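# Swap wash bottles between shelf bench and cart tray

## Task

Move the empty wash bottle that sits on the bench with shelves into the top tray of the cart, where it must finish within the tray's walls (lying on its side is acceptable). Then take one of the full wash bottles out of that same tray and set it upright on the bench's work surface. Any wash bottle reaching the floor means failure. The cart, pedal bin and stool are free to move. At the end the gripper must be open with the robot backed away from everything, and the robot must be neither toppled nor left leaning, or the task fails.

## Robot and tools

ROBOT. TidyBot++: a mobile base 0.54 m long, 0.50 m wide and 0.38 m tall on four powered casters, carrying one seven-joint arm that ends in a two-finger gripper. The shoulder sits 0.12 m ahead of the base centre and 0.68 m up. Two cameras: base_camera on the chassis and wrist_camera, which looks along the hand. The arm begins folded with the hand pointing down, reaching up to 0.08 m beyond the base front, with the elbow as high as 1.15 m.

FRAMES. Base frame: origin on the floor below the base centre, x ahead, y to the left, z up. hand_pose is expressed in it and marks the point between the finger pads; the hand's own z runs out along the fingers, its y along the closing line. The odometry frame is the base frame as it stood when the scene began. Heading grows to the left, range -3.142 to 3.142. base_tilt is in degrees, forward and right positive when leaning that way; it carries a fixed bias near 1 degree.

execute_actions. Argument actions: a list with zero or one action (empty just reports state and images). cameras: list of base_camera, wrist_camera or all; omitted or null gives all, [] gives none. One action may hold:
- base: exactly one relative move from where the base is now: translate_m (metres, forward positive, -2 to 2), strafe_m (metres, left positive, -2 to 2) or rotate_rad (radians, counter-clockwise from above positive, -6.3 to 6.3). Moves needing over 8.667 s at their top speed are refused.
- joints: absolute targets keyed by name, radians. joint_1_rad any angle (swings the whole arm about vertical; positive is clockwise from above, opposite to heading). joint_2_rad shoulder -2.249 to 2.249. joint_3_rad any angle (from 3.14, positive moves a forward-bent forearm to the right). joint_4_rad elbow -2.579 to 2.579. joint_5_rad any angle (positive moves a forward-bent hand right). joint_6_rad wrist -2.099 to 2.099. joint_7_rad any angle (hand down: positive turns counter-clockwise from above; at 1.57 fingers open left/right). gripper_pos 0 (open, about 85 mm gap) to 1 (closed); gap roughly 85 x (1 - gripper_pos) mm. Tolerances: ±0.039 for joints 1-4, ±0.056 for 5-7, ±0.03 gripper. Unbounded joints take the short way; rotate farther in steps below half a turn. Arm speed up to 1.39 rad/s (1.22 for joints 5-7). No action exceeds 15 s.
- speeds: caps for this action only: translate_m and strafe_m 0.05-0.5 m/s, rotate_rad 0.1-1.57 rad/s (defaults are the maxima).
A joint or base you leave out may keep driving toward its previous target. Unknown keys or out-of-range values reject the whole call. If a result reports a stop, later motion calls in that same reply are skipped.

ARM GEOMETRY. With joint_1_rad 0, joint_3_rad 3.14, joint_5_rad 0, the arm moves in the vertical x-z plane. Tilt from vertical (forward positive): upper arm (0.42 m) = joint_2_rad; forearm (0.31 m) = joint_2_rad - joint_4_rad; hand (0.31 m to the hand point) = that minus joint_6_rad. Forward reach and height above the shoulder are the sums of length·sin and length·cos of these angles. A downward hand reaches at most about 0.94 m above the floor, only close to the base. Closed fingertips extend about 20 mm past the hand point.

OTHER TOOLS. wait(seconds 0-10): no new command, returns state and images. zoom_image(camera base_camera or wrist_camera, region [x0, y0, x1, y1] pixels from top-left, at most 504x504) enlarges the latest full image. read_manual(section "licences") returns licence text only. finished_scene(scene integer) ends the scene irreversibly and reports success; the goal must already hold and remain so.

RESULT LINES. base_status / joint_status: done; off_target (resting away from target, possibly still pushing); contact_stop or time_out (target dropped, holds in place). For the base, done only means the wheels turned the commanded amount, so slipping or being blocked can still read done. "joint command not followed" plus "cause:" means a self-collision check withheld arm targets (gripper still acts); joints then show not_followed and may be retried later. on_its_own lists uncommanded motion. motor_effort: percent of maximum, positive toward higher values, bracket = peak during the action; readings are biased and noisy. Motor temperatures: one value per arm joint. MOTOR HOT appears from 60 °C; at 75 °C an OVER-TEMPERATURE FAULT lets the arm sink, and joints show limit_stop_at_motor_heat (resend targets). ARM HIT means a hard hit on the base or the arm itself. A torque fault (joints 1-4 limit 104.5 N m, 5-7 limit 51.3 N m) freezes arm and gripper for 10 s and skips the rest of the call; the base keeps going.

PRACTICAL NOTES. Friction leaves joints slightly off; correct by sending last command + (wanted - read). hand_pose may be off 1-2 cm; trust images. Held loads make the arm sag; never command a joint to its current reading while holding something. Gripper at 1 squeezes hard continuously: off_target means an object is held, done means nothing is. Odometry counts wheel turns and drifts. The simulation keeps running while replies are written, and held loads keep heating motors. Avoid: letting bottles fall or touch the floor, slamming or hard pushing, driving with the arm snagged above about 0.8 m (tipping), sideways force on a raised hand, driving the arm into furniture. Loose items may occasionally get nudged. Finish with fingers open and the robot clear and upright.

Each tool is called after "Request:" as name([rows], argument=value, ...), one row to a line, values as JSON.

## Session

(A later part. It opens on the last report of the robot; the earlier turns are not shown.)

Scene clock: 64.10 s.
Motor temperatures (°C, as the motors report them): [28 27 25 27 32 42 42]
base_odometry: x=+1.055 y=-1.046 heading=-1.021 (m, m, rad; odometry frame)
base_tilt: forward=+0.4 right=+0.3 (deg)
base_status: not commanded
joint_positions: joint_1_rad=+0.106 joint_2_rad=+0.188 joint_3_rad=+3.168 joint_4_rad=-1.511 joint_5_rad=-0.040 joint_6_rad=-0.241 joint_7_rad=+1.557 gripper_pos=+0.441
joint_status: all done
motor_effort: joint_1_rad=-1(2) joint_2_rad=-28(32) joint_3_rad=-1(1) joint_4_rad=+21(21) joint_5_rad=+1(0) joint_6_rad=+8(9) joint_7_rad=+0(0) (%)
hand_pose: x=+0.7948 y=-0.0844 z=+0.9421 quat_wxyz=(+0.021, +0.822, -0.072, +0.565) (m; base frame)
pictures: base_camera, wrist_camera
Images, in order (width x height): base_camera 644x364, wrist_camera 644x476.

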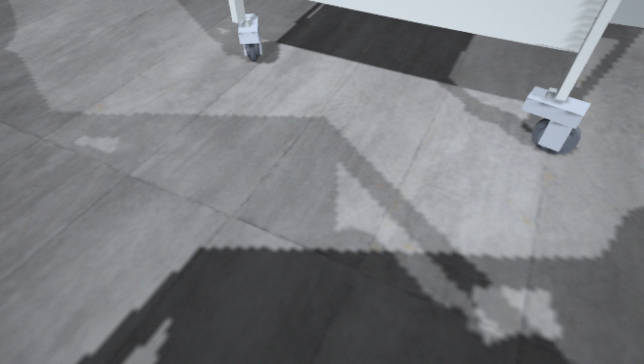

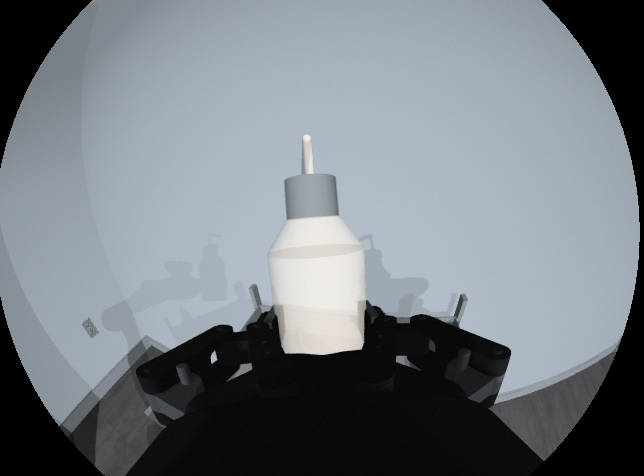

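Request:
execute_actions([
  {"joints":{"joint_2_rad":0.28}},
], cameras=["wrist_camera"])

Scene clock: 65.33 s.
Motor temperatures (°C, as the motors report them): [28 27 25 27 32 42 42]
base_odometry: x=+1.055 y=-1.046 heading=-1.021 (m, m, rad; odometry frame)
base_tilt: forward=+0.4 right=+0.3 (deg)
base_status: not commanded
joint_positions: joint_1_rad=+0.106 joint_2_rad=+0.278 joint_3_rad=+3.168 joint_4_rad=-1.514 joint_5_rad=-0.040 joint_6_rad=-0.241 joint_7_rad=+1.557 gripper_pos=+0.441
joint_status: all done
motor_effort: joint_1_rad=-1(0) joint_2_rad=-33(35) joint_3_rad=-1(0) joint_4_rad=+21(22) joint_5_rad=+0(0) joint_6_rad=+8(9) joint_7_rad=+1(1) (%)
hand_pose: x=+0.8147 y=-0.0865 z=+0.8791 quat_wxyz=(+0.020, +0.847, -0.074, +0.526) (m; base frame)
pictures: wrist_camera
Images, in order (width x height): wrist_camera 644x476.

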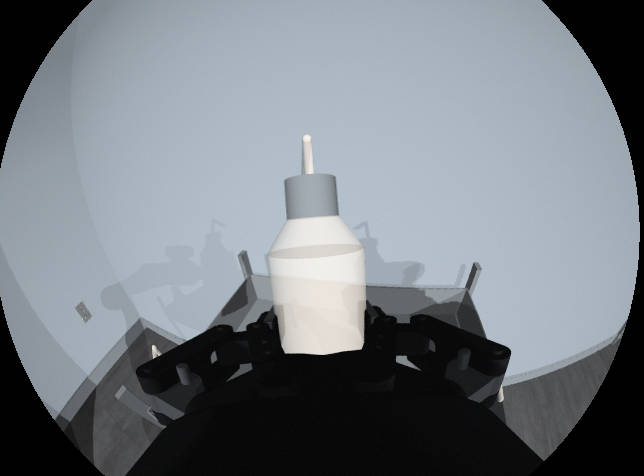

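Request:
execute_actions([
  {"joints":{"joint_2_rad":0.36,"joint_6_rad":-0.14}},
], cameras=["wrist_camera"])

Scene clock: 66.47 s.
Motor temperatures (°C, as the motors report them): [28 27 25 27 32 42 42]
base_odometry: x=+1.055 y=-1.046 heading=-1.021 (m, m, rad; odometry frame)
base_tilt: forward=+0.4 right=+0.3 (deg)
base_status: not commanded
joint_positions: joint_1_rad=+0.106 joint_2_rad=+0.355 joint_3_rad=+3.168 joint_4_rad=-1.514 joint_5_rad=-0.040 joint_6_rad=-0.185 joint_7_rad=+1.557 gripper_pos=+0.441
joint_status: all done
motor_effort: joint_1_rad=-1(1) joint_2_rad=-35(37) joint_3_rad=-1(1) joint_4_rad=+20(22) joint_5_rad=+1(0) joint_6_rad=+8(8) joint_7_rad=+0(1) (%)
hand_pose: x=+0.8361 y=-0.0896 z=+0.8393 quat_wxyz=(+0.021, +0.853, -0.074, +0.517) (m; base frame)
pictures: wrist_camera
Images, in order (width x height): wrist_camera 644x476.

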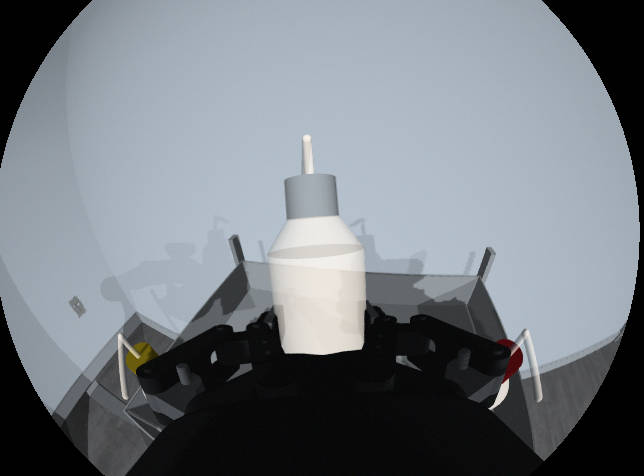

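Request:
execute_actions([
  {"joints":{"joint_2_rad":0.41,"joint_6_rad":-0.08}},
], cameras=["wrist_camera"])

Scene clock: 67.63 s.
Motor temperatures (°C, as the motors report them): [28 27 25 27 32 42 42]
base_odometry: x=+1.055 y=-1.046 heading=-1.021 (m, m, rad; odometry frame)
base_tilt: forward=+0.5 right=+0.4 (deg)
base_status: not commanded
joint_positions: joint_1_rad=+0.106 joint_2_rad=+0.400 joint_3_rad=+3.168 joint_4_rad=-1.514 joint_5_rad=-0.040 joint_6_rad=-0.124 joint_7_rad=+1.557 gripper_pos=+0.441
joint_status: all done
motor_effort: joint_1_rad=-1(1) joint_2_rad=-37(37) joint_3_rad=-1(0) joint_4_rad=+20(21) joint_5_rad=+1(1) joint_6_rad=+8(8) joint_7_rad=+1(0) (%)
hand_pose: x=+0.8514 y=-0.0920 z=+0.8238 quat_wxyz=(+0.023, +0.848, -0.074, +0.524) (m; base frame)
pictures: wrist_camera
Images, in order (width x height): wrist_camera 644x476.

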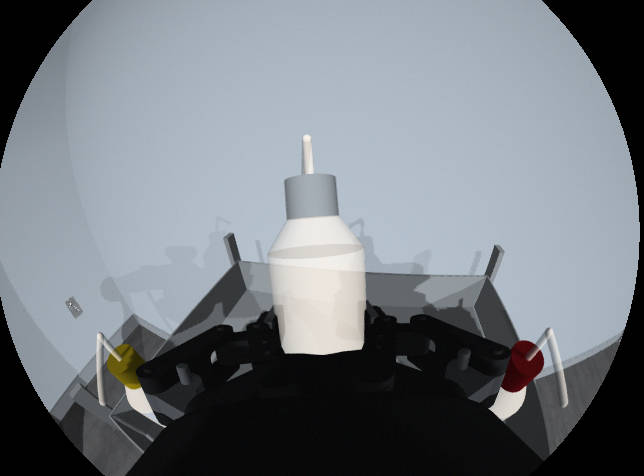

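Release with a partial opening.

Request:
execute_actions([
  {"joints":{"gripper_pos":0.25}},
], cameras=["wrist_camera"])

Scene clock: 68.73 s.
Motor temperatures (°C, as the motors report them): [28 27 25 27 32 42 42]
base_odometry: x=+1.055 y=-1.046 heading=-1.021 (m, m, rad; odometry frame)
base_tilt: forward=+0.4 right=+0.3 (deg)
base_status: not commanded
joint_positions: joint_1_rad=+0.106 joint_2_rad=+0.400 joint_3_rad=+3.168 joint_4_rad=-1.514 joint_5_rad=-0.040 joint_6_rad=-0.124 joint_7_rad=+1.557 gripper_pos=+0.250
joint_status: all done
motor_effort: joint_1_rad=-1(0) joint_2_rad=-36(36) joint_3_rad=+0(1) joint_4_rad=+20(21) joint_5_rad=+1(0) joint_6_rad=+8(8) joint_7_rad=+0(0) (%)
hand_pose: x=+0.8514 y=-0.0920 z=+0.8238 quat_wxyz=(+0.023, +0.848, -0.074, +0.524) (m; base frame)
pictures: wrist_camera
Images, in order (width x height): wrist_camera 644x476.

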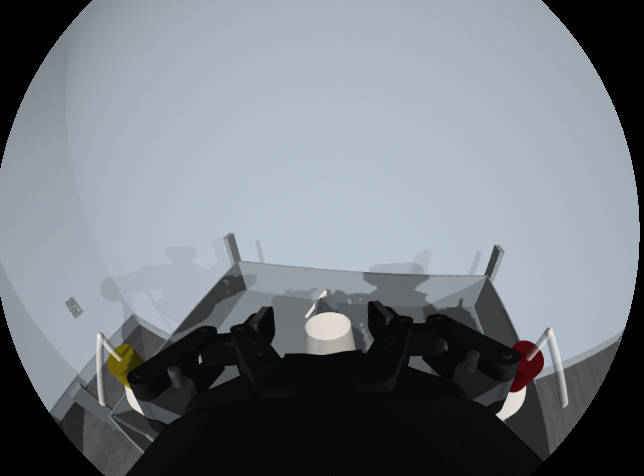

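Request:
execute_actions([
  {"joints":{"joint_2_rad":0.1}},
], cameras=[])

Request:
execute_actions([
  {"joints":{"joint_1_rad":0.05,"joint_2_rad":0.0,"joint_4_rad":-1.3,"joint_6_rad":-1.3,"gripper_pos":0}},
], cameras=["wrist_camera"])

Scene clock: 70.97 s.
Motor temperatures (°C, as the motors report them): [28 27 25 27 32 42 42]
base_odometry: x=+1.055 y=-1.046 heading=-1.021 (m, m, rad; odometry frame)
base_tilt: forward=+0.5 right=+0.4 (deg)
base_status: not commanded
joint_positions: joint_1_rad=+0.106 joint_2_rad=+0.095 joint_3_rad=+3.168 joint_4_rad=-1.514 joint_5_rad=-0.040 joint_6_rad=-0.119 joint_7_rad=+1.557 gripper_pos=+0.250
joint_status: all done
motor_effort: joint_1_rad=+0(1) joint_2_rad=-27(39) joint_3_rad=-1(1) joint_4_rad=+22(22) joint_5_rad=+0(0) joint_6_rad=+8(9) joint_7_rad=+0(0) (%)
hand_pose: x=+0.7756 y=-0.0840 z=+1.0398 quat_wxyz=(+0.025, +0.757, -0.068, +0.649) (m; base frame)
pictures: none
No camera images: the call's "cameras" was empty. Leave "cameras" out to get every camera's image.

Scene clock: 72.57 s.
Motor temperatures (°C, as the motors report them): [28 27 25 27 32 42 42]
base_odometry: x=+1.055 y=-1.046 heading=-1.021 (m, m, rad; odometry frame)
base_tilt: forward=+0.5 right=+0.4 (deg)
base_status: not commanded
joint_positions: joint_1_rad=+0.077 joint_2_rad=+0.012 joint_3_rad=+3.168 joint_4_rad=-1.316 joint_5_rad=-0.040 joint_6_rad=-1.274 joint_7_rad=+1.557 gripper_pos=+0.000
joint_status: all done
motor_effort: joint_1_rad=-1(1) joint_2_rad=-20(26) joint_3_rad=+0(0) joint_4_rad=+18(22) joint_5_rad=+0(0) joint_6_rad=+4(9) joint_7_rad=+1(0) (%)
hand_pose: x=+0.5882 y=-0.0354 z=+0.9112 quat_wxyz=(-0.008, +0.962, -0.057, +0.267) (m; base frame)
pictures: wrist_camera
Images, in order (width x height): wrist_camera 644x476.

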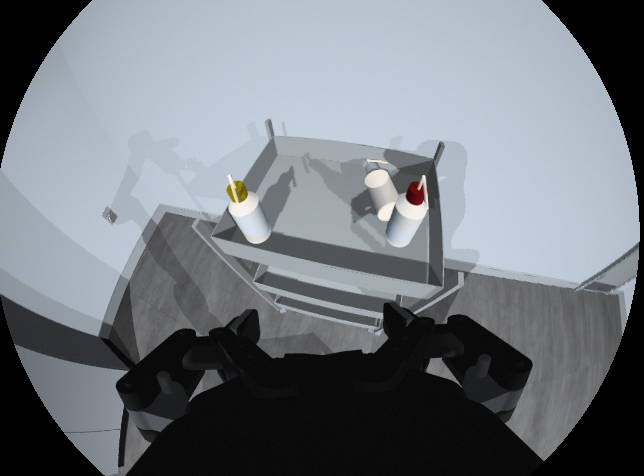

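Request:
execute_actions([
  {"base":{"translate_m":-0.2}},
], cameras=[])

Request:
execute_actions([
  {"base":{"strafe_m":0.10},"joints":{"joint_1_rad":0.0,"joint_2_rad":0.33,"joint_4_rad":-1.79,"joint_6_rad":0.13}},
])

Scene clock: 75.20 s.
Motor temperatures (°C, as the motors report them): [28 27 25 27 32 42 42]
base_odometry: x=+0.950 y=-0.875 heading=-1.021 (m, m, rad; odometry frame)
base_tilt: forward=+0.5 right=+0.4 (deg)
base_status: done
joint_positions: joint_1_rad=+0.073 joint_2_rad=+0.004 joint_3_rad=+3.168 joint_4_rad=-1.315 joint_5_rad=-0.040 joint_6_rad=-1.274 joint_7_rad=+1.557 gripper_pos=+0.000
joint_status: not commanded
motor_effort: joint_1_rad=+1(3) joint_2_rad=-18(26) joint_3_rad=+0(3) joint_4_rad=+18(20) joint_5_rad=+0(1) joint_6_rad=+4(5) joint_7_rad=+1(0) (%)
hand_pose: x=+0.5868 y=-0.0335 z=+0.9155 quat_wxyz=(-0.008, +0.961, -0.055, +0.271) (m; base frame)
pictures: none
No camera images: the call's "cameras" was empty. Leave "cameras" out to get every camera's image.

Scene clock: 77.10 s.
Motor temperatures (°C, as the motors report them): [28 27 25 27 32 42 42]
base_odometry: x=+1.036 y=-0.822 heading=-1.021 (m, m, rad; odometry frame)
base_tilt: forward=+0.5 right=+0.3 (deg)
base_status: done
joint_positions: joint_1_rad=+0.029 joint_2_rad=+0.320 joint_3_rad=+3.169 joint_4_rad=-1.777 joint_5_rad=-0.040 joint_6_rad=+0.090 joint_7_rad=+1.557 gripper_pos=+0.000
joint_status: all done
motor_effort: joint_1_rad=-1(2) joint_2_rad=-32(34) joint_3_rad=-1(3) joint_4_rad=+18(20) joint_5_rad=+1(1) joint_6_rad=+7(7) joint_7_rad=+0(1) (%)
hand_pose: x=+0.8046 y=-0.0364 z=+0.7920 quat_wxyz=(+0.005, +0.842, -0.044, +0.538) (m; base frame)
pictures: base_camera, wrist_camera
Images, in order (width x height): base_camera 644x364, wrist_camera 644x476.

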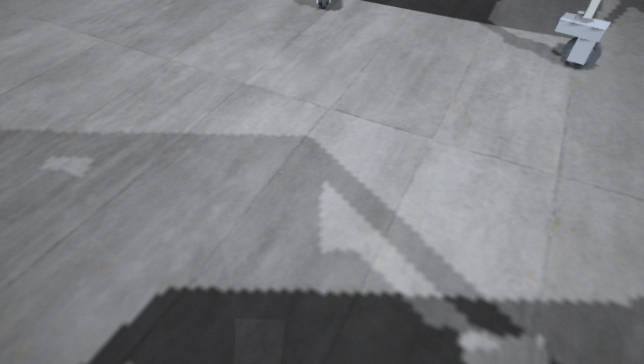

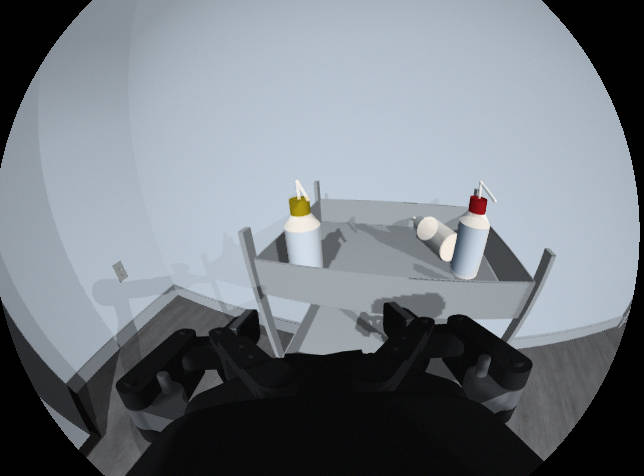

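Request:
execute_actions([
  {"joints":{"joint_1_rad":-0.06}},
], cameras=[])

Request:
execute_actions([
  {"base":{"translate_m":0.11},"speeds":{"translate_m":0.1}},
], cameras=["wrist_camera"])

Scene clock: 78.33 s.
Motor temperatures (°C, as the motors report them): [28 27 25 27 32 42 42]
base_odometry: x=+1.036 y=-0.822 heading=-1.021 (m, m, rad; odometry frame)
base_tilt: forward=+0.4 right=+0.3 (deg)
base_status: not commanded
joint_positions: joint_1_rad=-0.041 joint_2_rad=+0.320 joint_3_rad=+3.168 joint_4_rad=-1.777 joint_5_rad=-0.040 joint_6_rad=+0.090 joint_7_rad=+1.557 gripper_pos=+0.000
joint_status: all done
motor_effort: joint_1_rad=-1(3) joint_2_rad=-32(32) joint_3_rad=-1(1) joint_4_rad=+18(19) joint_5_rad=+0(0) joint_6_rad=+8(8) joint_7_rad=+0(1) (%)
hand_pose: x=+0.8055 y=+0.0123 z=+0.7920 quat_wxyz=(-0.014, +0.843, -0.014, +0.537) (m; base frame)
pictures: none
No camera images: the call's "cameras" was empty. Leave "cameras" out to get every camera's image.

Scene clock: 79.97 s.
Motor temperatures (°C, as the motors report them): [28 27 25 27 32 42 42]
base_odometry: x=+1.093 y=-0.916 heading=-1.020 (m, m, rad; odometry frame)
base_tilt: forward=+0.4 right=+0.3 (deg)
base_status: done
joint_positions: joint_1_rad=-0.041 joint_2_rad=+0.321 joint_3_rad=+3.168 joint_4_rad=-1.778 joint_5_rad=-0.040 joint_6_rad=+0.090 joint_7_rad=+1.557 gripper_pos=+0.000
joint_status: not commanded
motor_effort: joint_1_rad=-1(2) joint_2_rad=-32(35) joint_3_rad=+0(2) joint_4_rad=+19(20) joint_5_rad=+0(0) joint_6_rad=+8(8) joint_7_rad=+0(1) (%)
hand_pose: x=+0.8054 y=+0.0123 z=+0.7907 quat_wxyz=(-0.014, +0.844, -0.014, +0.537) (m; base frame)
pictures: wrist_camera
Images, in order (width x height): wrist_camera 644x476.

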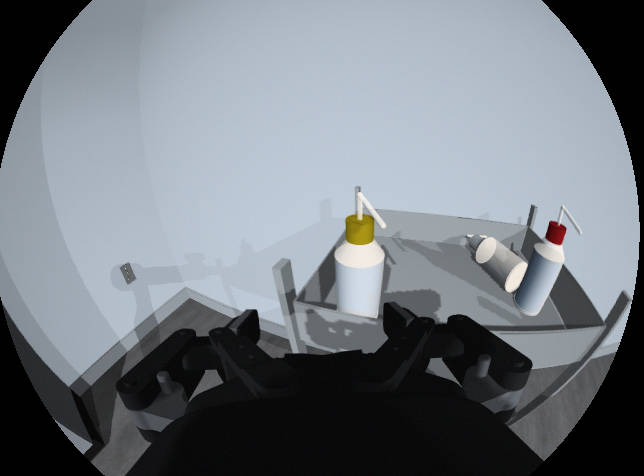

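Request:
execute_actions([
  {"base":{"strafe_m":-0.045}},
], cameras=[])

Request:
execute_actions([
  {"base":{"translate_m":0.05},"speeds":{"translate_m":0.08}},
], cameras=["wrist_camera"])

Scene clock: 81.30 s.
Motor temperatures (°C, as the motors report them): [28 27 25 27 32 42 42]
base_odometry: x=+1.055 y=-0.940 heading=-1.020 (m, m, rad; odometry frame)
base_tilt: forward=+0.5 right=+0.4 (deg)
base_status: done
joint_positions: joint_1_rad=-0.045 joint_2_rad=+0.321 joint_3_rad=+3.170 joint_4_rad=-1.778 joint_5_rad=-0.040 joint_6_rad=+0.090 joint_7_rad=+1.557 gripper_pos=+0.000
joint_status: not commanded
motor_effort: joint_1_rad=+0(4) joint_2_rad=-32(33) joint_3_rad=+0(3) joint_4_rad=+19(19) joint_5_rad=+0(1) joint_6_rad=+8(8) joint_7_rad=+0(0) (%)
hand_pose: x=+0.8054 y=+0.0135 z=+0.7906 quat_wxyz=(-0.014, +0.844, -0.014, +0.537) (m; base frame)
pictures: none
No camera images: the call's "cameras" was empty. Leave "cameras" out to get every camera's image.

Scene clock: 82.43 s.
Motor temperatures (°C, as the motors report them): [28 27 25 27 32 42 42]
base_odometry: x=+1.081 y=-0.983 heading=-1.020 (m, m, rad; odometry frame)
base_tilt: forward=+0.4 right=+0.3 (deg)
base_status: done
joint_positions: joint_1_rad=-0.045 joint_2_rad=+0.322 joint_3_rad=+3.170 joint_4_rad=-1.779 joint_5_rad=-0.040 joint_6_rad=+0.091 joint_7_rad=+1.557 gripper_pos=+0.000
joint_status: not commanded
motor_effort: joint_1_rad=-1(1) joint_2_rad=-32(35) joint_3_rad=+0(1) joint_4_rad=+19(21) joint_5_rad=+0(0) joint_6_rad=+8(9) joint_7_rad=+1(0) (%)
hand_pose: x=+0.8054 y=+0.0135 z=+0.7899 quat_wxyz=(-0.014, +0.844, -0.014, +0.536) (m; base frame)
pictures: wrist_camera
Images, in order (width x height): wrist_camera 644x476.

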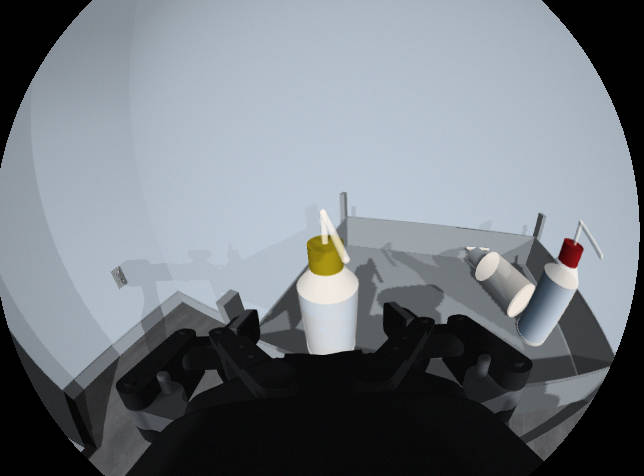

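Request:
execute_actions([
  {"base":{"translate_m":0.045},"speeds":{"translate_m":0.08}},
], cameras=["wrist_camera"])

Request:
execute_actions([
  {"joints":{"joint_2_rad":0.385}},
], cameras=["wrist_camera"])

Scene clock: 83.87 s.
Motor temperatures (°C, as the motors report them): [28 27 25 27 32 42 42]
base_odometry: x=+1.105 y=-1.022 heading=-1.021 (m, m, rad; odometry frame)
base_tilt: forward=+0.4 right=+0.4 (deg)
base_status: done
joint_positions: joint_1_rad=-0.045 joint_2_rad=+0.323 joint_3_rad=+3.170 joint_4_rad=-1.779 joint_5_rad=-0.040 joint_6_rad=+0.091 joint_7_rad=+1.557 gripper_pos=+0.000
joint_status: not commanded
motor_effort: joint_1_rad=+0(2) joint_2_rad=-31(35) joint_3_rad=+0(2) joint_4_rad=+18(19) joint_5_rad=+0(1) joint_6_rad=+8(8) joint_7_rad=+0(0) (%)
hand_pose: x=+0.8054 y=+0.0135 z=+0.7889 quat_wxyz=(-0.014, +0.844, -0.014, +0.536) (m; base frame)
pictures: wrist_camera
Images, in order (width x height): wrist_camera 644x476.

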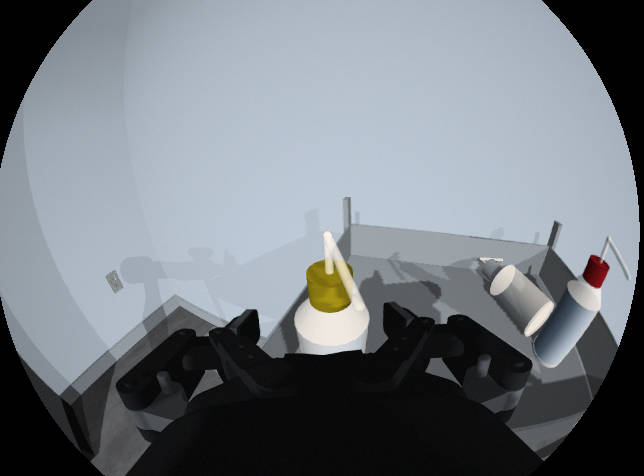

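Scene clock: 84.73 s.
Motor temperatures (°C, as the motors report them): [28 27 25 27 32 42 42]
base_odometry: x=+1.105 y=-1.022 heading=-1.021 (m, m, rad; odometry frame)
base_tilt: forward=+0.4 right=+0.4 (deg)
base_status: not commanded
joint_positions: joint_1_rad=-0.045 joint_2_rad=+0.373 joint_3_rad=+3.170 joint_4_rad=-1.780 joint_5_rad=-0.040 joint_6_rad=+0.091 joint_7_rad=+1.557 gripper_pos=+0.000
joint_status: all done
motor_effort: joint_1_rad=-1(1) joint_2_rad=-33(35) joint_3_rad=+0(1) joint_4_rad=+18(18) joint_5_rad=+1(0) joint_6_rad=+8(8) joint_7_rad=+0(0) (%)
hand_pose: x=+0.8096 y=+0.0137 z=+0.7540 quat_wxyz=(-0.013, +0.858, -0.013, +0.514) (m; base frame)
pictures: wrist_camera
Images, in order (width x height): wrist_camera 644x476.

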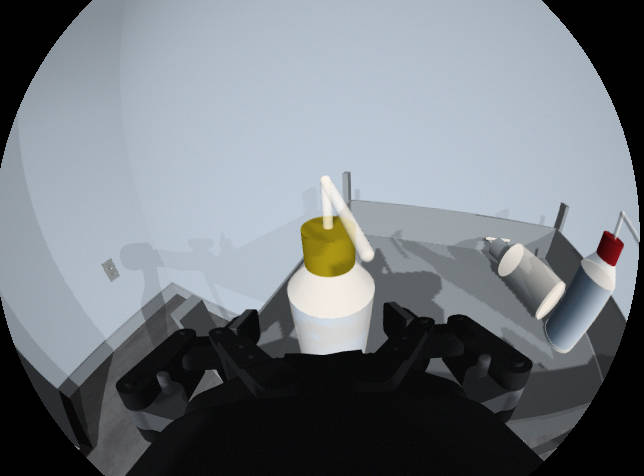

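One more notch down, then close.

Request:
execute_actions([
  {"joints":{"joint_2_rad":0.42}},
], cameras=["wrist_camera"])

Request:
execute_actions([
  {"joints":{"gripper_pos":1}},
], cameras=["wrist_camera"])

Request:
execute_actions([
  {"joints":{"joint_2_rad":0.0}},
], cameras=["wrist_camera"])

Scene clock: 85.67 s.
Motor temperatures (°C, as the motors report them): [28 27 25 27 32 42 42]
base_odometry: x=+1.105 y=-1.022 heading=-1.021 (m, m, rad; odometry frame)
base_tilt: forward=+0.4 right=+0.3 (deg)
base_status: not commanded
joint_positions: joint_1_rad=-0.045 joint_2_rad=+0.405 joint_3_rad=+3.170 joint_4_rad=-1.780 joint_5_rad=-0.040 joint_6_rad=+0.091 joint_7_rad=+1.557 gripper_pos=+0.000
joint_status: all done
motor_effort: joint_1_rad=-1(0) joint_2_rad=-33(36) joint_3_rad=-1(1) joint_4_rad=+17(19) joint_5_rad=+1(1) joint_6_rad=+7(7) joint_7_rad=+0(0) (%)
hand_pose: x=+0.8115 y=+0.0138 z=+0.7320 quat_wxyz=(-0.012, +0.866, -0.013, +0.500) (m; base frame)
pictures: wrist_camera
Images, in order (width x height): wrist_camera 644x476.

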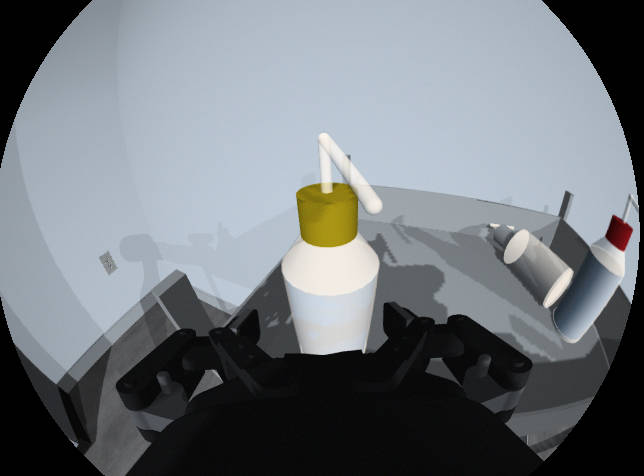

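Scene clock: 86.77 s.
Motor temperatures (°C, as the motors report them): [28 27 25 27 32 42 42]
base_odometry: x=+1.105 y=-1.022 heading=-1.021 (m, m, rad; odometry frame)
base_tilt: forward=+0.5 right=+0.4 (deg)
base_status: not commanded
joint_positions: joint_1_rad=-0.045 joint_2_rad=+0.408 joint_3_rad=+3.170 joint_4_rad=-1.780 joint_5_rad=-0.040 joint_6_rad=+0.094 joint_7_rad=+1.557 gripper_pos=+0.999
joint_status: all done
motor_effort: joint_1_rad=+0(4) joint_2_rad=-34(36) joint_3_rad=-1(3) joint_4_rad=+18(19) joint_5_rad=+0(1) joint_6_rad=+7(8) joint_7_rad=+0(0) (%)
hand_pose: x=+0.8121 y=+0.0138 z=+0.7308 quat_wxyz=(-0.012, +0.866, -0.013, +0.500) (m; base frame)
pictures: wrist_camera
Images, in order (width x height): wrist_camera 644x476.

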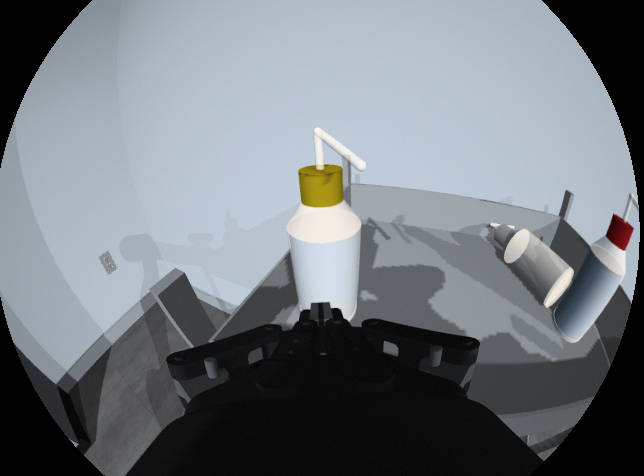

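Scene clock: 88.33 s.
Motor temperatures (°C, as the motors report them): [28 27 25 27 32 42 42]
base_odometry: x=+1.105 y=-1.022 heading=-1.021 (m, m, rad; odometry frame)
base_tilt: forward=+0.4 right=+0.3 (deg)
base_status: not commanded
joint_positions: joint_1_rad=-0.045 joint_2_rad=+0.003 joint_3_rad=+3.170 joint_4_rad=-1.780 joint_5_rad=-0.040 joint_6_rad=+0.094 joint_7_rad=+1.557 gripper_pos=+0.999
joint_status: all done
motor_effort: joint_1_rad=+0(0) joint_2_rad=-23(36) joint_3_rad=+0(1) joint_4_rad=+21(21) joint_5_rad=+1(0) joint_6_rad=+9(9) joint_7_rad=+0(0) (%)
hand_pose: x=+0.7368 y=+0.0104 z=+0.9999 quat_wxyz=(-0.022, +0.747, -0.015, +0.664) (m; base frame)
pictures: wrist_camera
Images, in order (width x height): wrist_camera 644x476.

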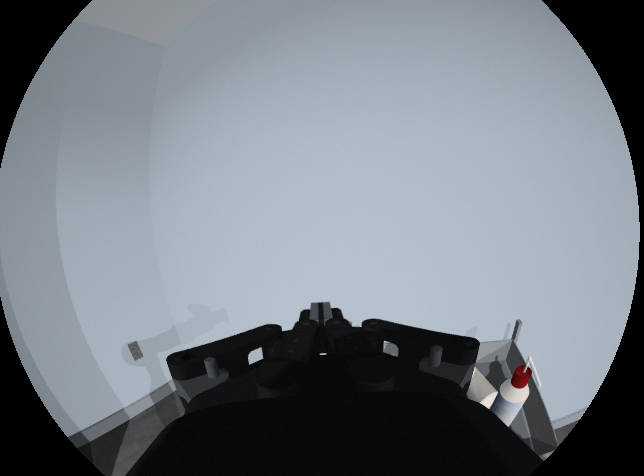

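Request:
execute_actions([
  {"joints":{"joint_2_rad":0.30,"gripper_pos":0}},
], cameras=["wrist_camera"])

Request:
execute_actions([
  {"base":{"translate_m":0.05},"speeds":{"translate_m":0.08},"joints":{"joint_2_rad":0.36}},
], cameras=["wrist_camera"])

Scene clock: 90.00 s.
Motor temperatures (°C, as the motors report them): [28 27 25 27 32 42 42]
base_odometry: x=+1.105 y=-1.022 heading=-1.021 (m, m, rad; odometry frame)
base_tilt: forward=+0.5 right=+0.4 (deg)
base_status: not commanded
joint_positions: joint_1_rad=-0.045 joint_2_rad=+0.302 joint_3_rad=+3.170 joint_4_rad=-1.782 joint_5_rad=-0.040 joint_6_rad=+0.094 joint_7_rad=+1.557 gripper_pos=+0.000
joint_status: all done
motor_effort: joint_1_rad=+0(0) joint_2_rad=-31(34) joint_3_rad=-1(0) joint_4_rad=+19(21) joint_5_rad=+0(1) joint_6_rad=+8(9) joint_7_rad=+1(0) (%)
hand_pose: x=+0.8025 y=+0.0133 z=+0.8027 quat_wxyz=(-0.014, +0.839, -0.014, +0.545) (m; base frame)
pictures: wrist_camera
Images, in order (width x height): wrist_camera 644x476.

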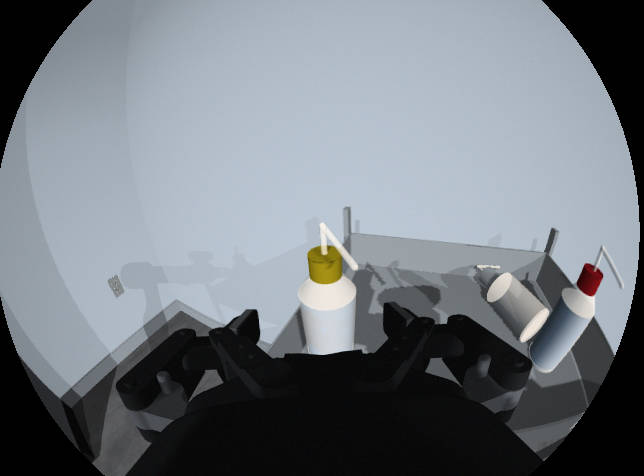

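Scene clock: 91.13 s.
Motor temperatures (°C, as the motors report them): [28 27 25 27 32 42 42]
base_odometry: x=+1.131 y=-1.065 heading=-1.021 (m, m, rad; odometry frame)
base_tilt: forward=+0.5 right=+0.3 (deg)
base_status: done
joint_positions: joint_1_rad=-0.047 joint_2_rad=+0.352 joint_3_rad=+3.173 joint_4_rad=-1.782 joint_5_rad=-0.040 joint_6_rad=+0.100 joint_7_rad=+1.557 gripper_pos=+0.000
joint_status: all done
motor_effort: joint_1_rad=-1(6) joint_2_rad=-32(34) joint_3_rad=-1(5) joint_4_rad=+16(20) joint_5_rad=+1(2) joint_6_rad=+6(8) joint_7_rad=+0(1) (%)
hand_pose: x=+0.8085 y=+0.0130 z=+0.7695 quat_wxyz=(-0.012, +0.851, -0.014, +0.526) (m; base frame)
pictures: wrist_camera
Images, in order (width x height): wrist_camera 644x476.

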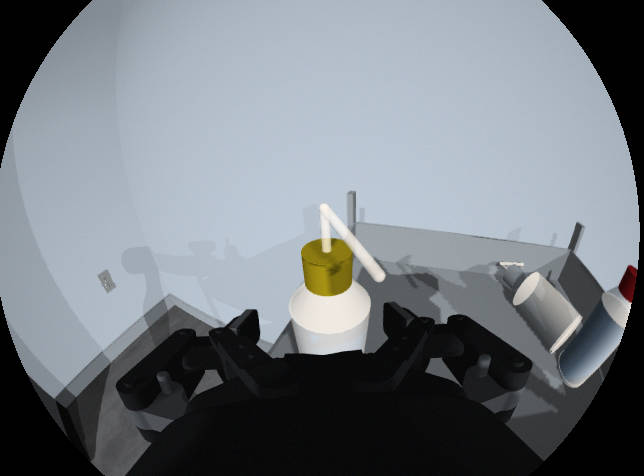

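Request:
execute_actions([
  {"base":{"translate_m":0.04},"speeds":{"translate_m":0.06}},
], cameras=["wrist_camera"])

Request:
execute_actions([
  {"joints":{"joint_2_rad":0.40}},
], cameras=["wrist_camera"])

Scene clock: 92.43 s.
Motor temperatures (°C, as the motors report them): [28 27 25 27 32 42 42]
base_odometry: x=+1.152 y=-1.099 heading=-1.021 (m, m, rad; odometry frame)
base_tilt: forward=+0.4 right=+0.4 (deg)
base_status: done
joint_positions: joint_1_rad=-0.047 joint_2_rad=+0.353 joint_3_rad=+3.173 joint_4_rad=-1.784 joint_5_rad=-0.040 joint_6_rad=+0.100 joint_7_rad=+1.557 gripper_pos=+0.000
joint_status: not commanded
motor_effort: joint_1_rad=+0(3) joint_2_rad=-32(35) joint_3_rad=+0(2) joint_4_rad=+19(19) joint_5_rad=+0(1) joint_6_rad=+8(8) joint_7_rad=+1(1) (%)
hand_pose: x=+0.8081 y=+0.0130 z=+0.7684 quat_wxyz=(-0.012, +0.851, -0.014, +0.525) (m; base frame)
pictures: wrist_camera
Images, in order (width x height): wrist_camera 644x476.

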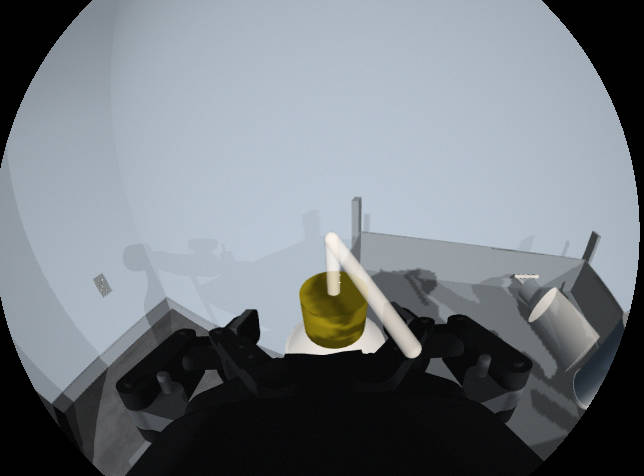

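Scene clock: 93.23 s.
Motor temperatures (°C, as the motors report them): [28 27 25 27 32 42 42]
base_odometry: x=+1.152 y=-1.099 heading=-1.021 (m, m, rad; odometry frame)
base_tilt: forward=+0.4 right=+0.4 (deg)
base_status: not commanded
joint_positions: joint_1_rad=-0.047 joint_2_rad=+0.386 joint_3_rad=+3.173 joint_4_rad=-1.784 joint_5_rad=-0.040 joint_6_rad=+0.100 joint_7_rad=+1.557 gripper_pos=+0.000
joint_status: all done
motor_effort: joint_1_rad=+0(1) joint_2_rad=-33(36) joint_3_rad=+0(1) joint_4_rad=+18(19) joint_5_rad=+1(0) joint_6_rad=+8(8) joint_7_rad=+0(0) (%)
hand_pose: x=+0.8105 y=+0.0131 z=+0.7457 quat_wxyz=(-0.011, +0.860, -0.013, +0.511) (m; base frame)
pictures: wrist_camera
Images, in order (width x height): wrist_camera 644x476.

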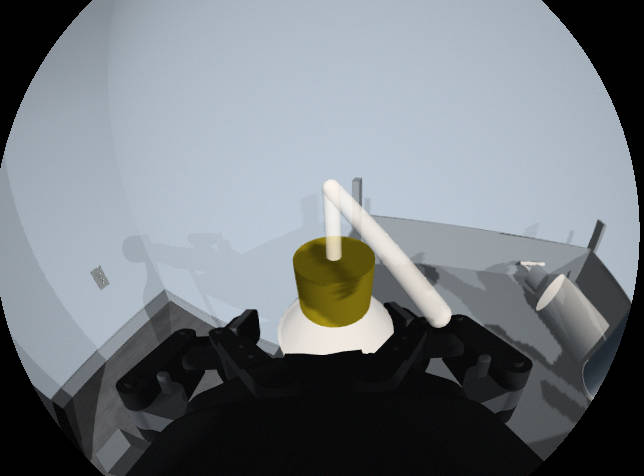

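Request:
execute_actions([
  {"joints":{"joint_2_rad":0.43}},
], cameras=["wrist_camera"])

Request:
execute_actions([
  {"joints":{"gripper_pos":1}},
], cameras=["wrist_camera"])

Scene clock: 94.17 s.
Motor temperatures (°C, as the motors report them): [28 27 25 27 32 42 42]
base_odometry: x=+1.152 y=-1.099 heading=-1.021 (m, m, rad; odometry frame)
base_tilt: forward=+0.5 right=+0.3 (deg)
base_status: not commanded
joint_positions: joint_1_rad=-0.047 joint_2_rad=+0.408 joint_3_rad=+3.173 joint_4_rad=-1.784 joint_5_rad=-0.040 joint_6_rad=+0.100 joint_7_rad=+1.557 gripper_pos=+0.000
joint_status: all done
motor_effort: joint_1_rad=+0(1) joint_2_rad=-34(34) joint_3_rad=+0(0) joint_4_rad=+18(18) joint_5_rad=+1(1) joint_6_rad=+8(8) joint_7_rad=+1(0) (%)
hand_pose: x=+0.8118 y=+0.0131 z=+0.7299 quat_wxyz=(-0.011, +0.865, -0.013, +0.501) (m; base frame)
pictures: wrist_camera
Images, in order (width x height): wrist_camera 644x476.

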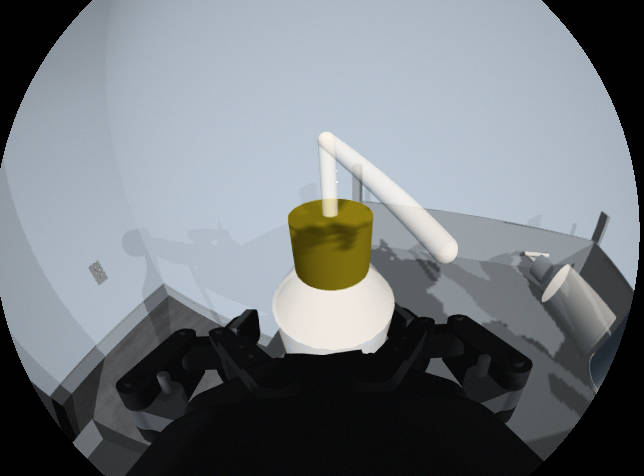

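Scene clock: 109.17 s.
Motor temperatures (°C, as the motors report them): [28 27 25 27 32 42 42]
base_odometry: x=+1.151 y=-1.099 heading=-1.021 (m, m, rad; odometry frame)
base_tilt: forward=+0.5 right=+0.4 (deg)
base_status: not commanded
joint_positions: joint_1_rad=-0.048 joint_2_rad=+0.400 joint_3_rad=+3.178 joint_4_rad=-1.775 joint_5_rad=-0.040 joint_6_rad=+0.118 joint_7_rad=+1.557 gripper_pos=+0.421
joint_status: gripper_pos off_target (ended at +0.421, target +1.000)
motor_effort: joint_1_rad=-8(10) joint_2_rad=-30(34) joint_3_rad=-6(9) joint_4_rad=+16(19) joint_5_rad=+1(3) joint_6_rad=+5(9) joint_7_rad=+0(1) (%)
hand_pose: x=+0.8170 y=+0.0112 z=+0.7455 quat_wxyz=(-0.010, +0.856, -0.014, +0.516) (m; base frame)
pictures: wrist_camera
Images, in order (width x height): wrist_camera 644x476.

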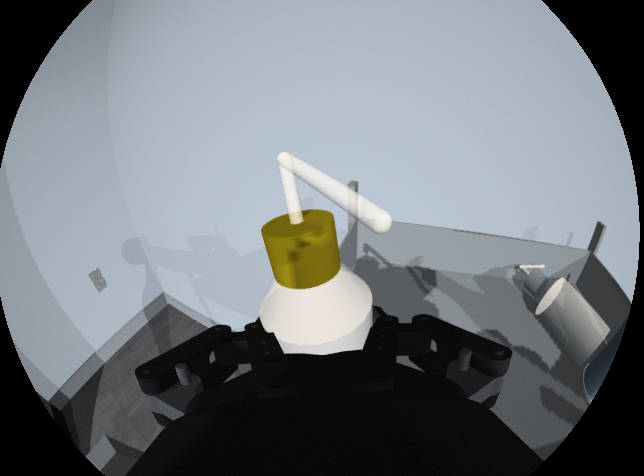

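Request:
execute_actions([
  {"joints":{"joint_2_rad":0.1}},
], cameras=["wrist_camera"])

Scene clock: 110.93 s.
Motor temperatures (°C, as the motors report them): [28 27 25 27 32 42 42]
base_odometry: x=+1.151 y=-1.099 heading=-1.021 (m, m, rad; odometry frame)
base_tilt: forward=+0.4 right=+0.4 (deg)
base_status: not commanded
joint_positions: joint_1_rad=-0.049 joint_2_rad=+0.114 joint_3_rad=+3.175 joint_4_rad=-1.803 joint_5_rad=-0.040 joint_6_rad=+0.118 joint_7_rad=+1.557 gripper_pos=+0.421
joint_status: all done
motor_effort: joint_1_rad=+0(9) joint_2_rad=-30(41) joint_3_rad=-1(8) joint_4_rad=+24(24) joint_5_rad=+1(2) joint_6_rad=+11(11) joint_7_rad=+0(1) (%)
hand_pose: x=+0.7662 y=+0.0108 z=+0.9230 quat_wxyz=(-0.018, +0.783, -0.015, +0.622) (m; base frame)
pictures: wrist_camera
Images, in order (width x height): wrist_camera 644x476.

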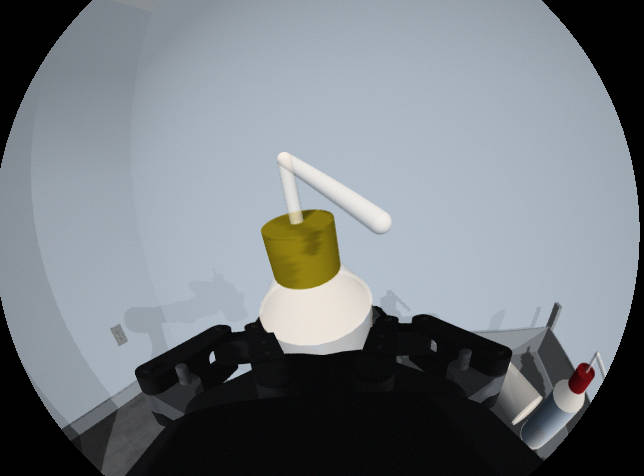

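Request:
execute_actions([
  {"base":{"translate_m":-1.65},"speeds":{"translate_m":0.4},"joints":{"joint_2_rad":-0.05,"joint_7_rad":1.41}},
], cameras=[])

Request:
execute_actions([
  {"base":{"rotate_rad":-1.571},"speeds":{"rotate_rad":0.7},"joints":{"joint_2_rad":0.0,"joint_4_rad":-1.45,"joint_6_rad":-0.45}},
], cameras=[])

Request:
execute_actions([
  {"base":{"translate_m":0.9},"speeds":{"translate_m":0.4}},
])

Scene clock: 116.87 s.
Motor temperatures (°C, as the motors report them): [28 27 25 27 32 42 42]
base_odometry: x=+0.288 y=+0.307 heading=-1.021 (m, m, rad; odometry frame)
base_tilt: forward=+0.5 right=+0.3 (deg)
base_status: done
joint_positions: joint_1_rad=-0.049 joint_2_rad=-0.031 joint_3_rad=+3.175 joint_4_rad=-1.802 joint_5_rad=-0.040 joint_6_rad=+0.118 joint_7_rad=+1.445 gripper_pos=+0.421
joint_status: all done
motor_effort: joint_1_rad=-1(3) joint_2_rad=-23(34) joint_3_rad=+0(2) joint_4_rad=+24(26) joint_5_rad=+0(1) joint_6_rad=+12(13) joint_7_rad=+0(0) (%)
hand_pose: x=+0.7246 y=+0.0090 z=+1.0144 quat_wxyz=(-0.060, +0.733, -0.057, +0.675) (m; base frame)
pictures: none
No camera images: the call's "cameras" was empty. Leave "cameras" out to get every camera's image.

Scene clock: 119.83 s.
Motor temperatures (°C, as the motors report them): [28 27 25 27 32 42 42]
base_odometry: x=+0.288 y=+0.307 heading=-2.591 (m, m, rad; odometry frame)
base_tilt: forward=+0.4 right=+0.4 (deg)
base_status: done
joint_positions: joint_1_rad=-0.051 joint_2_rad=-0.002 joint_3_rad=+3.173 joint_4_rad=-1.481 joint_5_rad=-0.040 joint_6_rad=-0.425 joint_7_rad=+1.445 gripper_pos=+0.421
joint_status: all done
motor_effort: joint_1_rad=-1(3) joint_2_rad=-25(27) joint_3_rad=+0(4) joint_4_rad=+24(25) joint_5_rad=+0(0) joint_6_rad=+11(11) joint_7_rad=+1(0) (%)
hand_pose: x=+0.7256 y=+0.0184 z=+1.0293 quat_wxyz=(-0.060, +0.813, -0.053, +0.577) (m; base frame)
pictures: none
No camera images: the call's "cameras" was empty. Leave "cameras" out to get every camera's image.

Scene clock: 123.23 s.
Motor temperatures (°C, as the motors report them): [28 27 25 27 32 42 42]
base_odometry: x=-0.480 y=-0.162 heading=-2.592 (m, m, rad; odometry frame)
base_tilt: forward=+0.5 right=+0.4 (deg)
base_status: done
joint_positions: joint_1_rad=-0.051 joint_2_rad=+0.010 joint_3_rad=+3.173 joint_4_rad=-1.480 joint_5_rad=-0.040 joint_6_rad=-0.428 joint_7_rad=+1.445 gripper_pos=+0.421
joint_status: not commanded
motor_effort: joint_1_rad=-1(1) joint_2_rad=-27(29) joint_3_rad=+0(1) joint_4_rad=+24(25) joint_5_rad=+1(0) joint_6_rad=+11(11) joint_7_rad=+0(0) (%)
hand_pose: x=+0.7293 y=+0.0186 z=+1.0223 quat_wxyz=(-0.059, +0.817, -0.054, +0.572) (m; base frame)
pictures: base_camera, wrist_camera
Images, in order (width x height): base_camera 644x364, wrist_camera 644x476.

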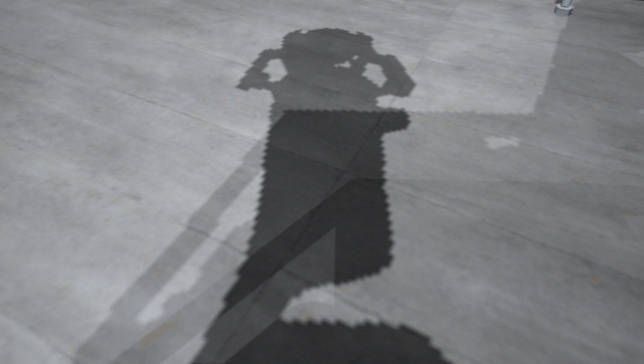

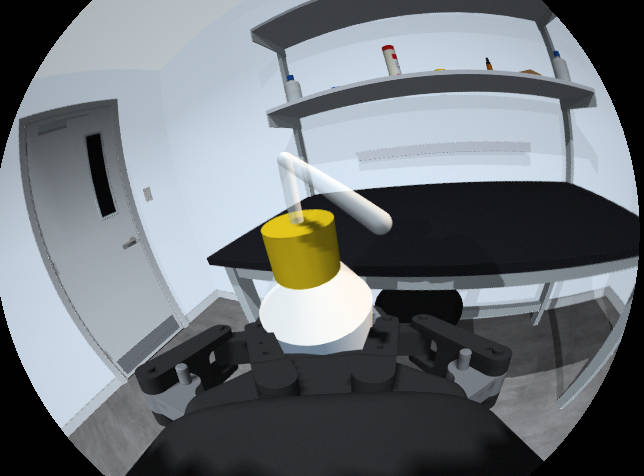

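Request:
execute_actions([
  {"base":{"strafe_m":-0.15},"joints":{"joint_4_rad":-1.03,"joint_6_rad":-1.03}},
], cameras=[])

Request:
execute_actions([
  {"base":{"translate_m":0.5},"speeds":{"translate_m":0.25}},
])

Scene clock: 125.20 s.
Motor temperatures (°C, as the motors report them): [28 27 25 27 32 42 42]
base_odometry: x=-0.558 y=-0.035 heading=-2.591 (m, m, rad; odometry frame)
base_tilt: forward=+0.5 right=+0.4 (deg)
base_status: done
joint_positions: joint_1_rad=-0.051 joint_2_rad=+0.010 joint_3_rad=+3.173 joint_4_rad=-1.058 joint_5_rad=-0.040 joint_6_rad=-1.004 joint_7_rad=+1.445 gripper_pos=+0.421
joint_status: all done
motor_effort: joint_1_rad=-1(5) joint_2_rad=-24(28) joint_3_rad=-1(4) joint_4_rad=+21(24) joint_5_rad=+0(1) joint_6_rad=+10(11) joint_7_rad=+0(0) (%)
hand_pose: x=+0.6717 y=+0.0225 z=+1.1043 quat_wxyz=(-0.057, +0.859, -0.047, +0.507) (m; base frame)
pictures: none
No camera images: the call's "cameras" was empty. Leave "cameras" out to get every camera's image.

Scene clock: 128.07 s.
Motor temperatures (°C, as the motors report them): [28 27 25 27 32 42 42]
base_odometry: x=-0.985 y=-0.296 heading=-2.592 (m, m, rad; odometry frame)
base_tilt: forward=+0.5 right=+0.3 (deg)
base_status: done
joint_positions: joint_1_rad=-0.051 joint_2_rad=+0.014 joint_3_rad=+3.173 joint_4_rad=-1.057 joint_5_rad=-0.040 joint_6_rad=-1.006 joint_7_rad=+1.445 gripper_pos=+0.421
joint_status: not commanded
motor_effort: joint_1_rad=+0(0) joint_2_rad=-25(27) joint_3_rad=+0(0) joint_4_rad=+22(23) joint_5_rad=+0(0) joint_6_rad=+10(11) joint_7_rad=+1(0) (%)
hand_pose: x=+0.6729 y=+0.0226 z=+1.1021 quat_wxyz=(-0.057, +0.860, -0.047, +0.504) (m; base frame)
pictures: base_camera, wrist_camera
Images, in order (width x height): base_camera 644x364, wrist_camera 644x476.

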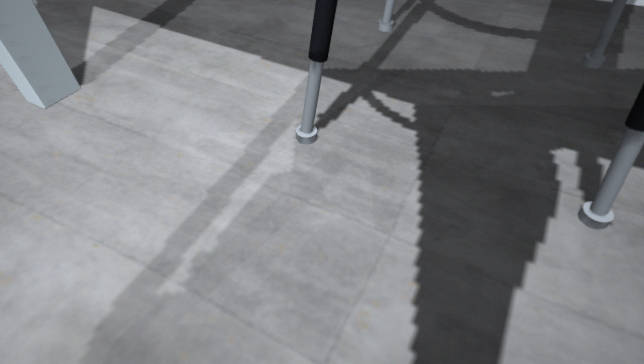

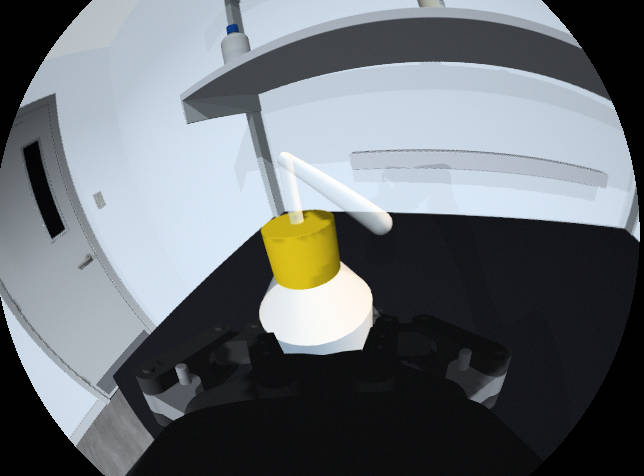

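Request:
execute_actions([
  {"base":{"translate_m":0.12},"speeds":{"translate_m":0.1},"joints":{"joint_2_rad":0.38,"joint_4_rad":-0.5,"joint_6_rad":-1.18}},
])

Scene clock: 130.60 s.
Motor temperatures (°C, as the motors report them): [28 27 25 27 32 42 42]
base_odometry: x=-1.088 y=-0.358 heading=-2.592 (m, m, rad; odometry frame)
base_tilt: forward=+0.5 right=+0.3 (deg)
base_status: done
joint_positions: joint_1_rad=-0.051 joint_2_rad=+0.401 joint_3_rad=+3.173 joint_4_rad=-0.531 joint_5_rad=-0.040 joint_6_rad=-1.152 joint_7_rad=+1.445 gripper_pos=+0.421
joint_status: all done
motor_effort: joint_1_rad=+0(2) joint_2_rad=-37(41) joint_3_rad=-1(2) joint_4_rad=+21(22) joint_5_rad=+0(1) joint_6_rad=+10(10) joint_7_rad=+1(0) (%)
hand_pose: x=+0.8062 y=+0.0327 z=+1.1042 quat_wxyz=(-0.052, +0.862, -0.040, +0.502) (m; base frame)
pictures: base_camera, wrist_camera
Images, in order (width x height): base_camera 644x364, wrist_camera 644x476.

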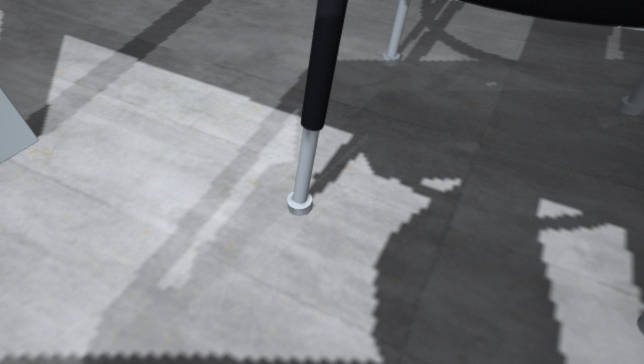

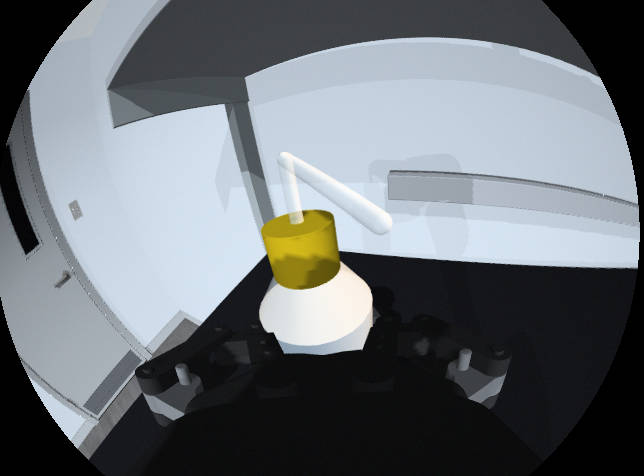

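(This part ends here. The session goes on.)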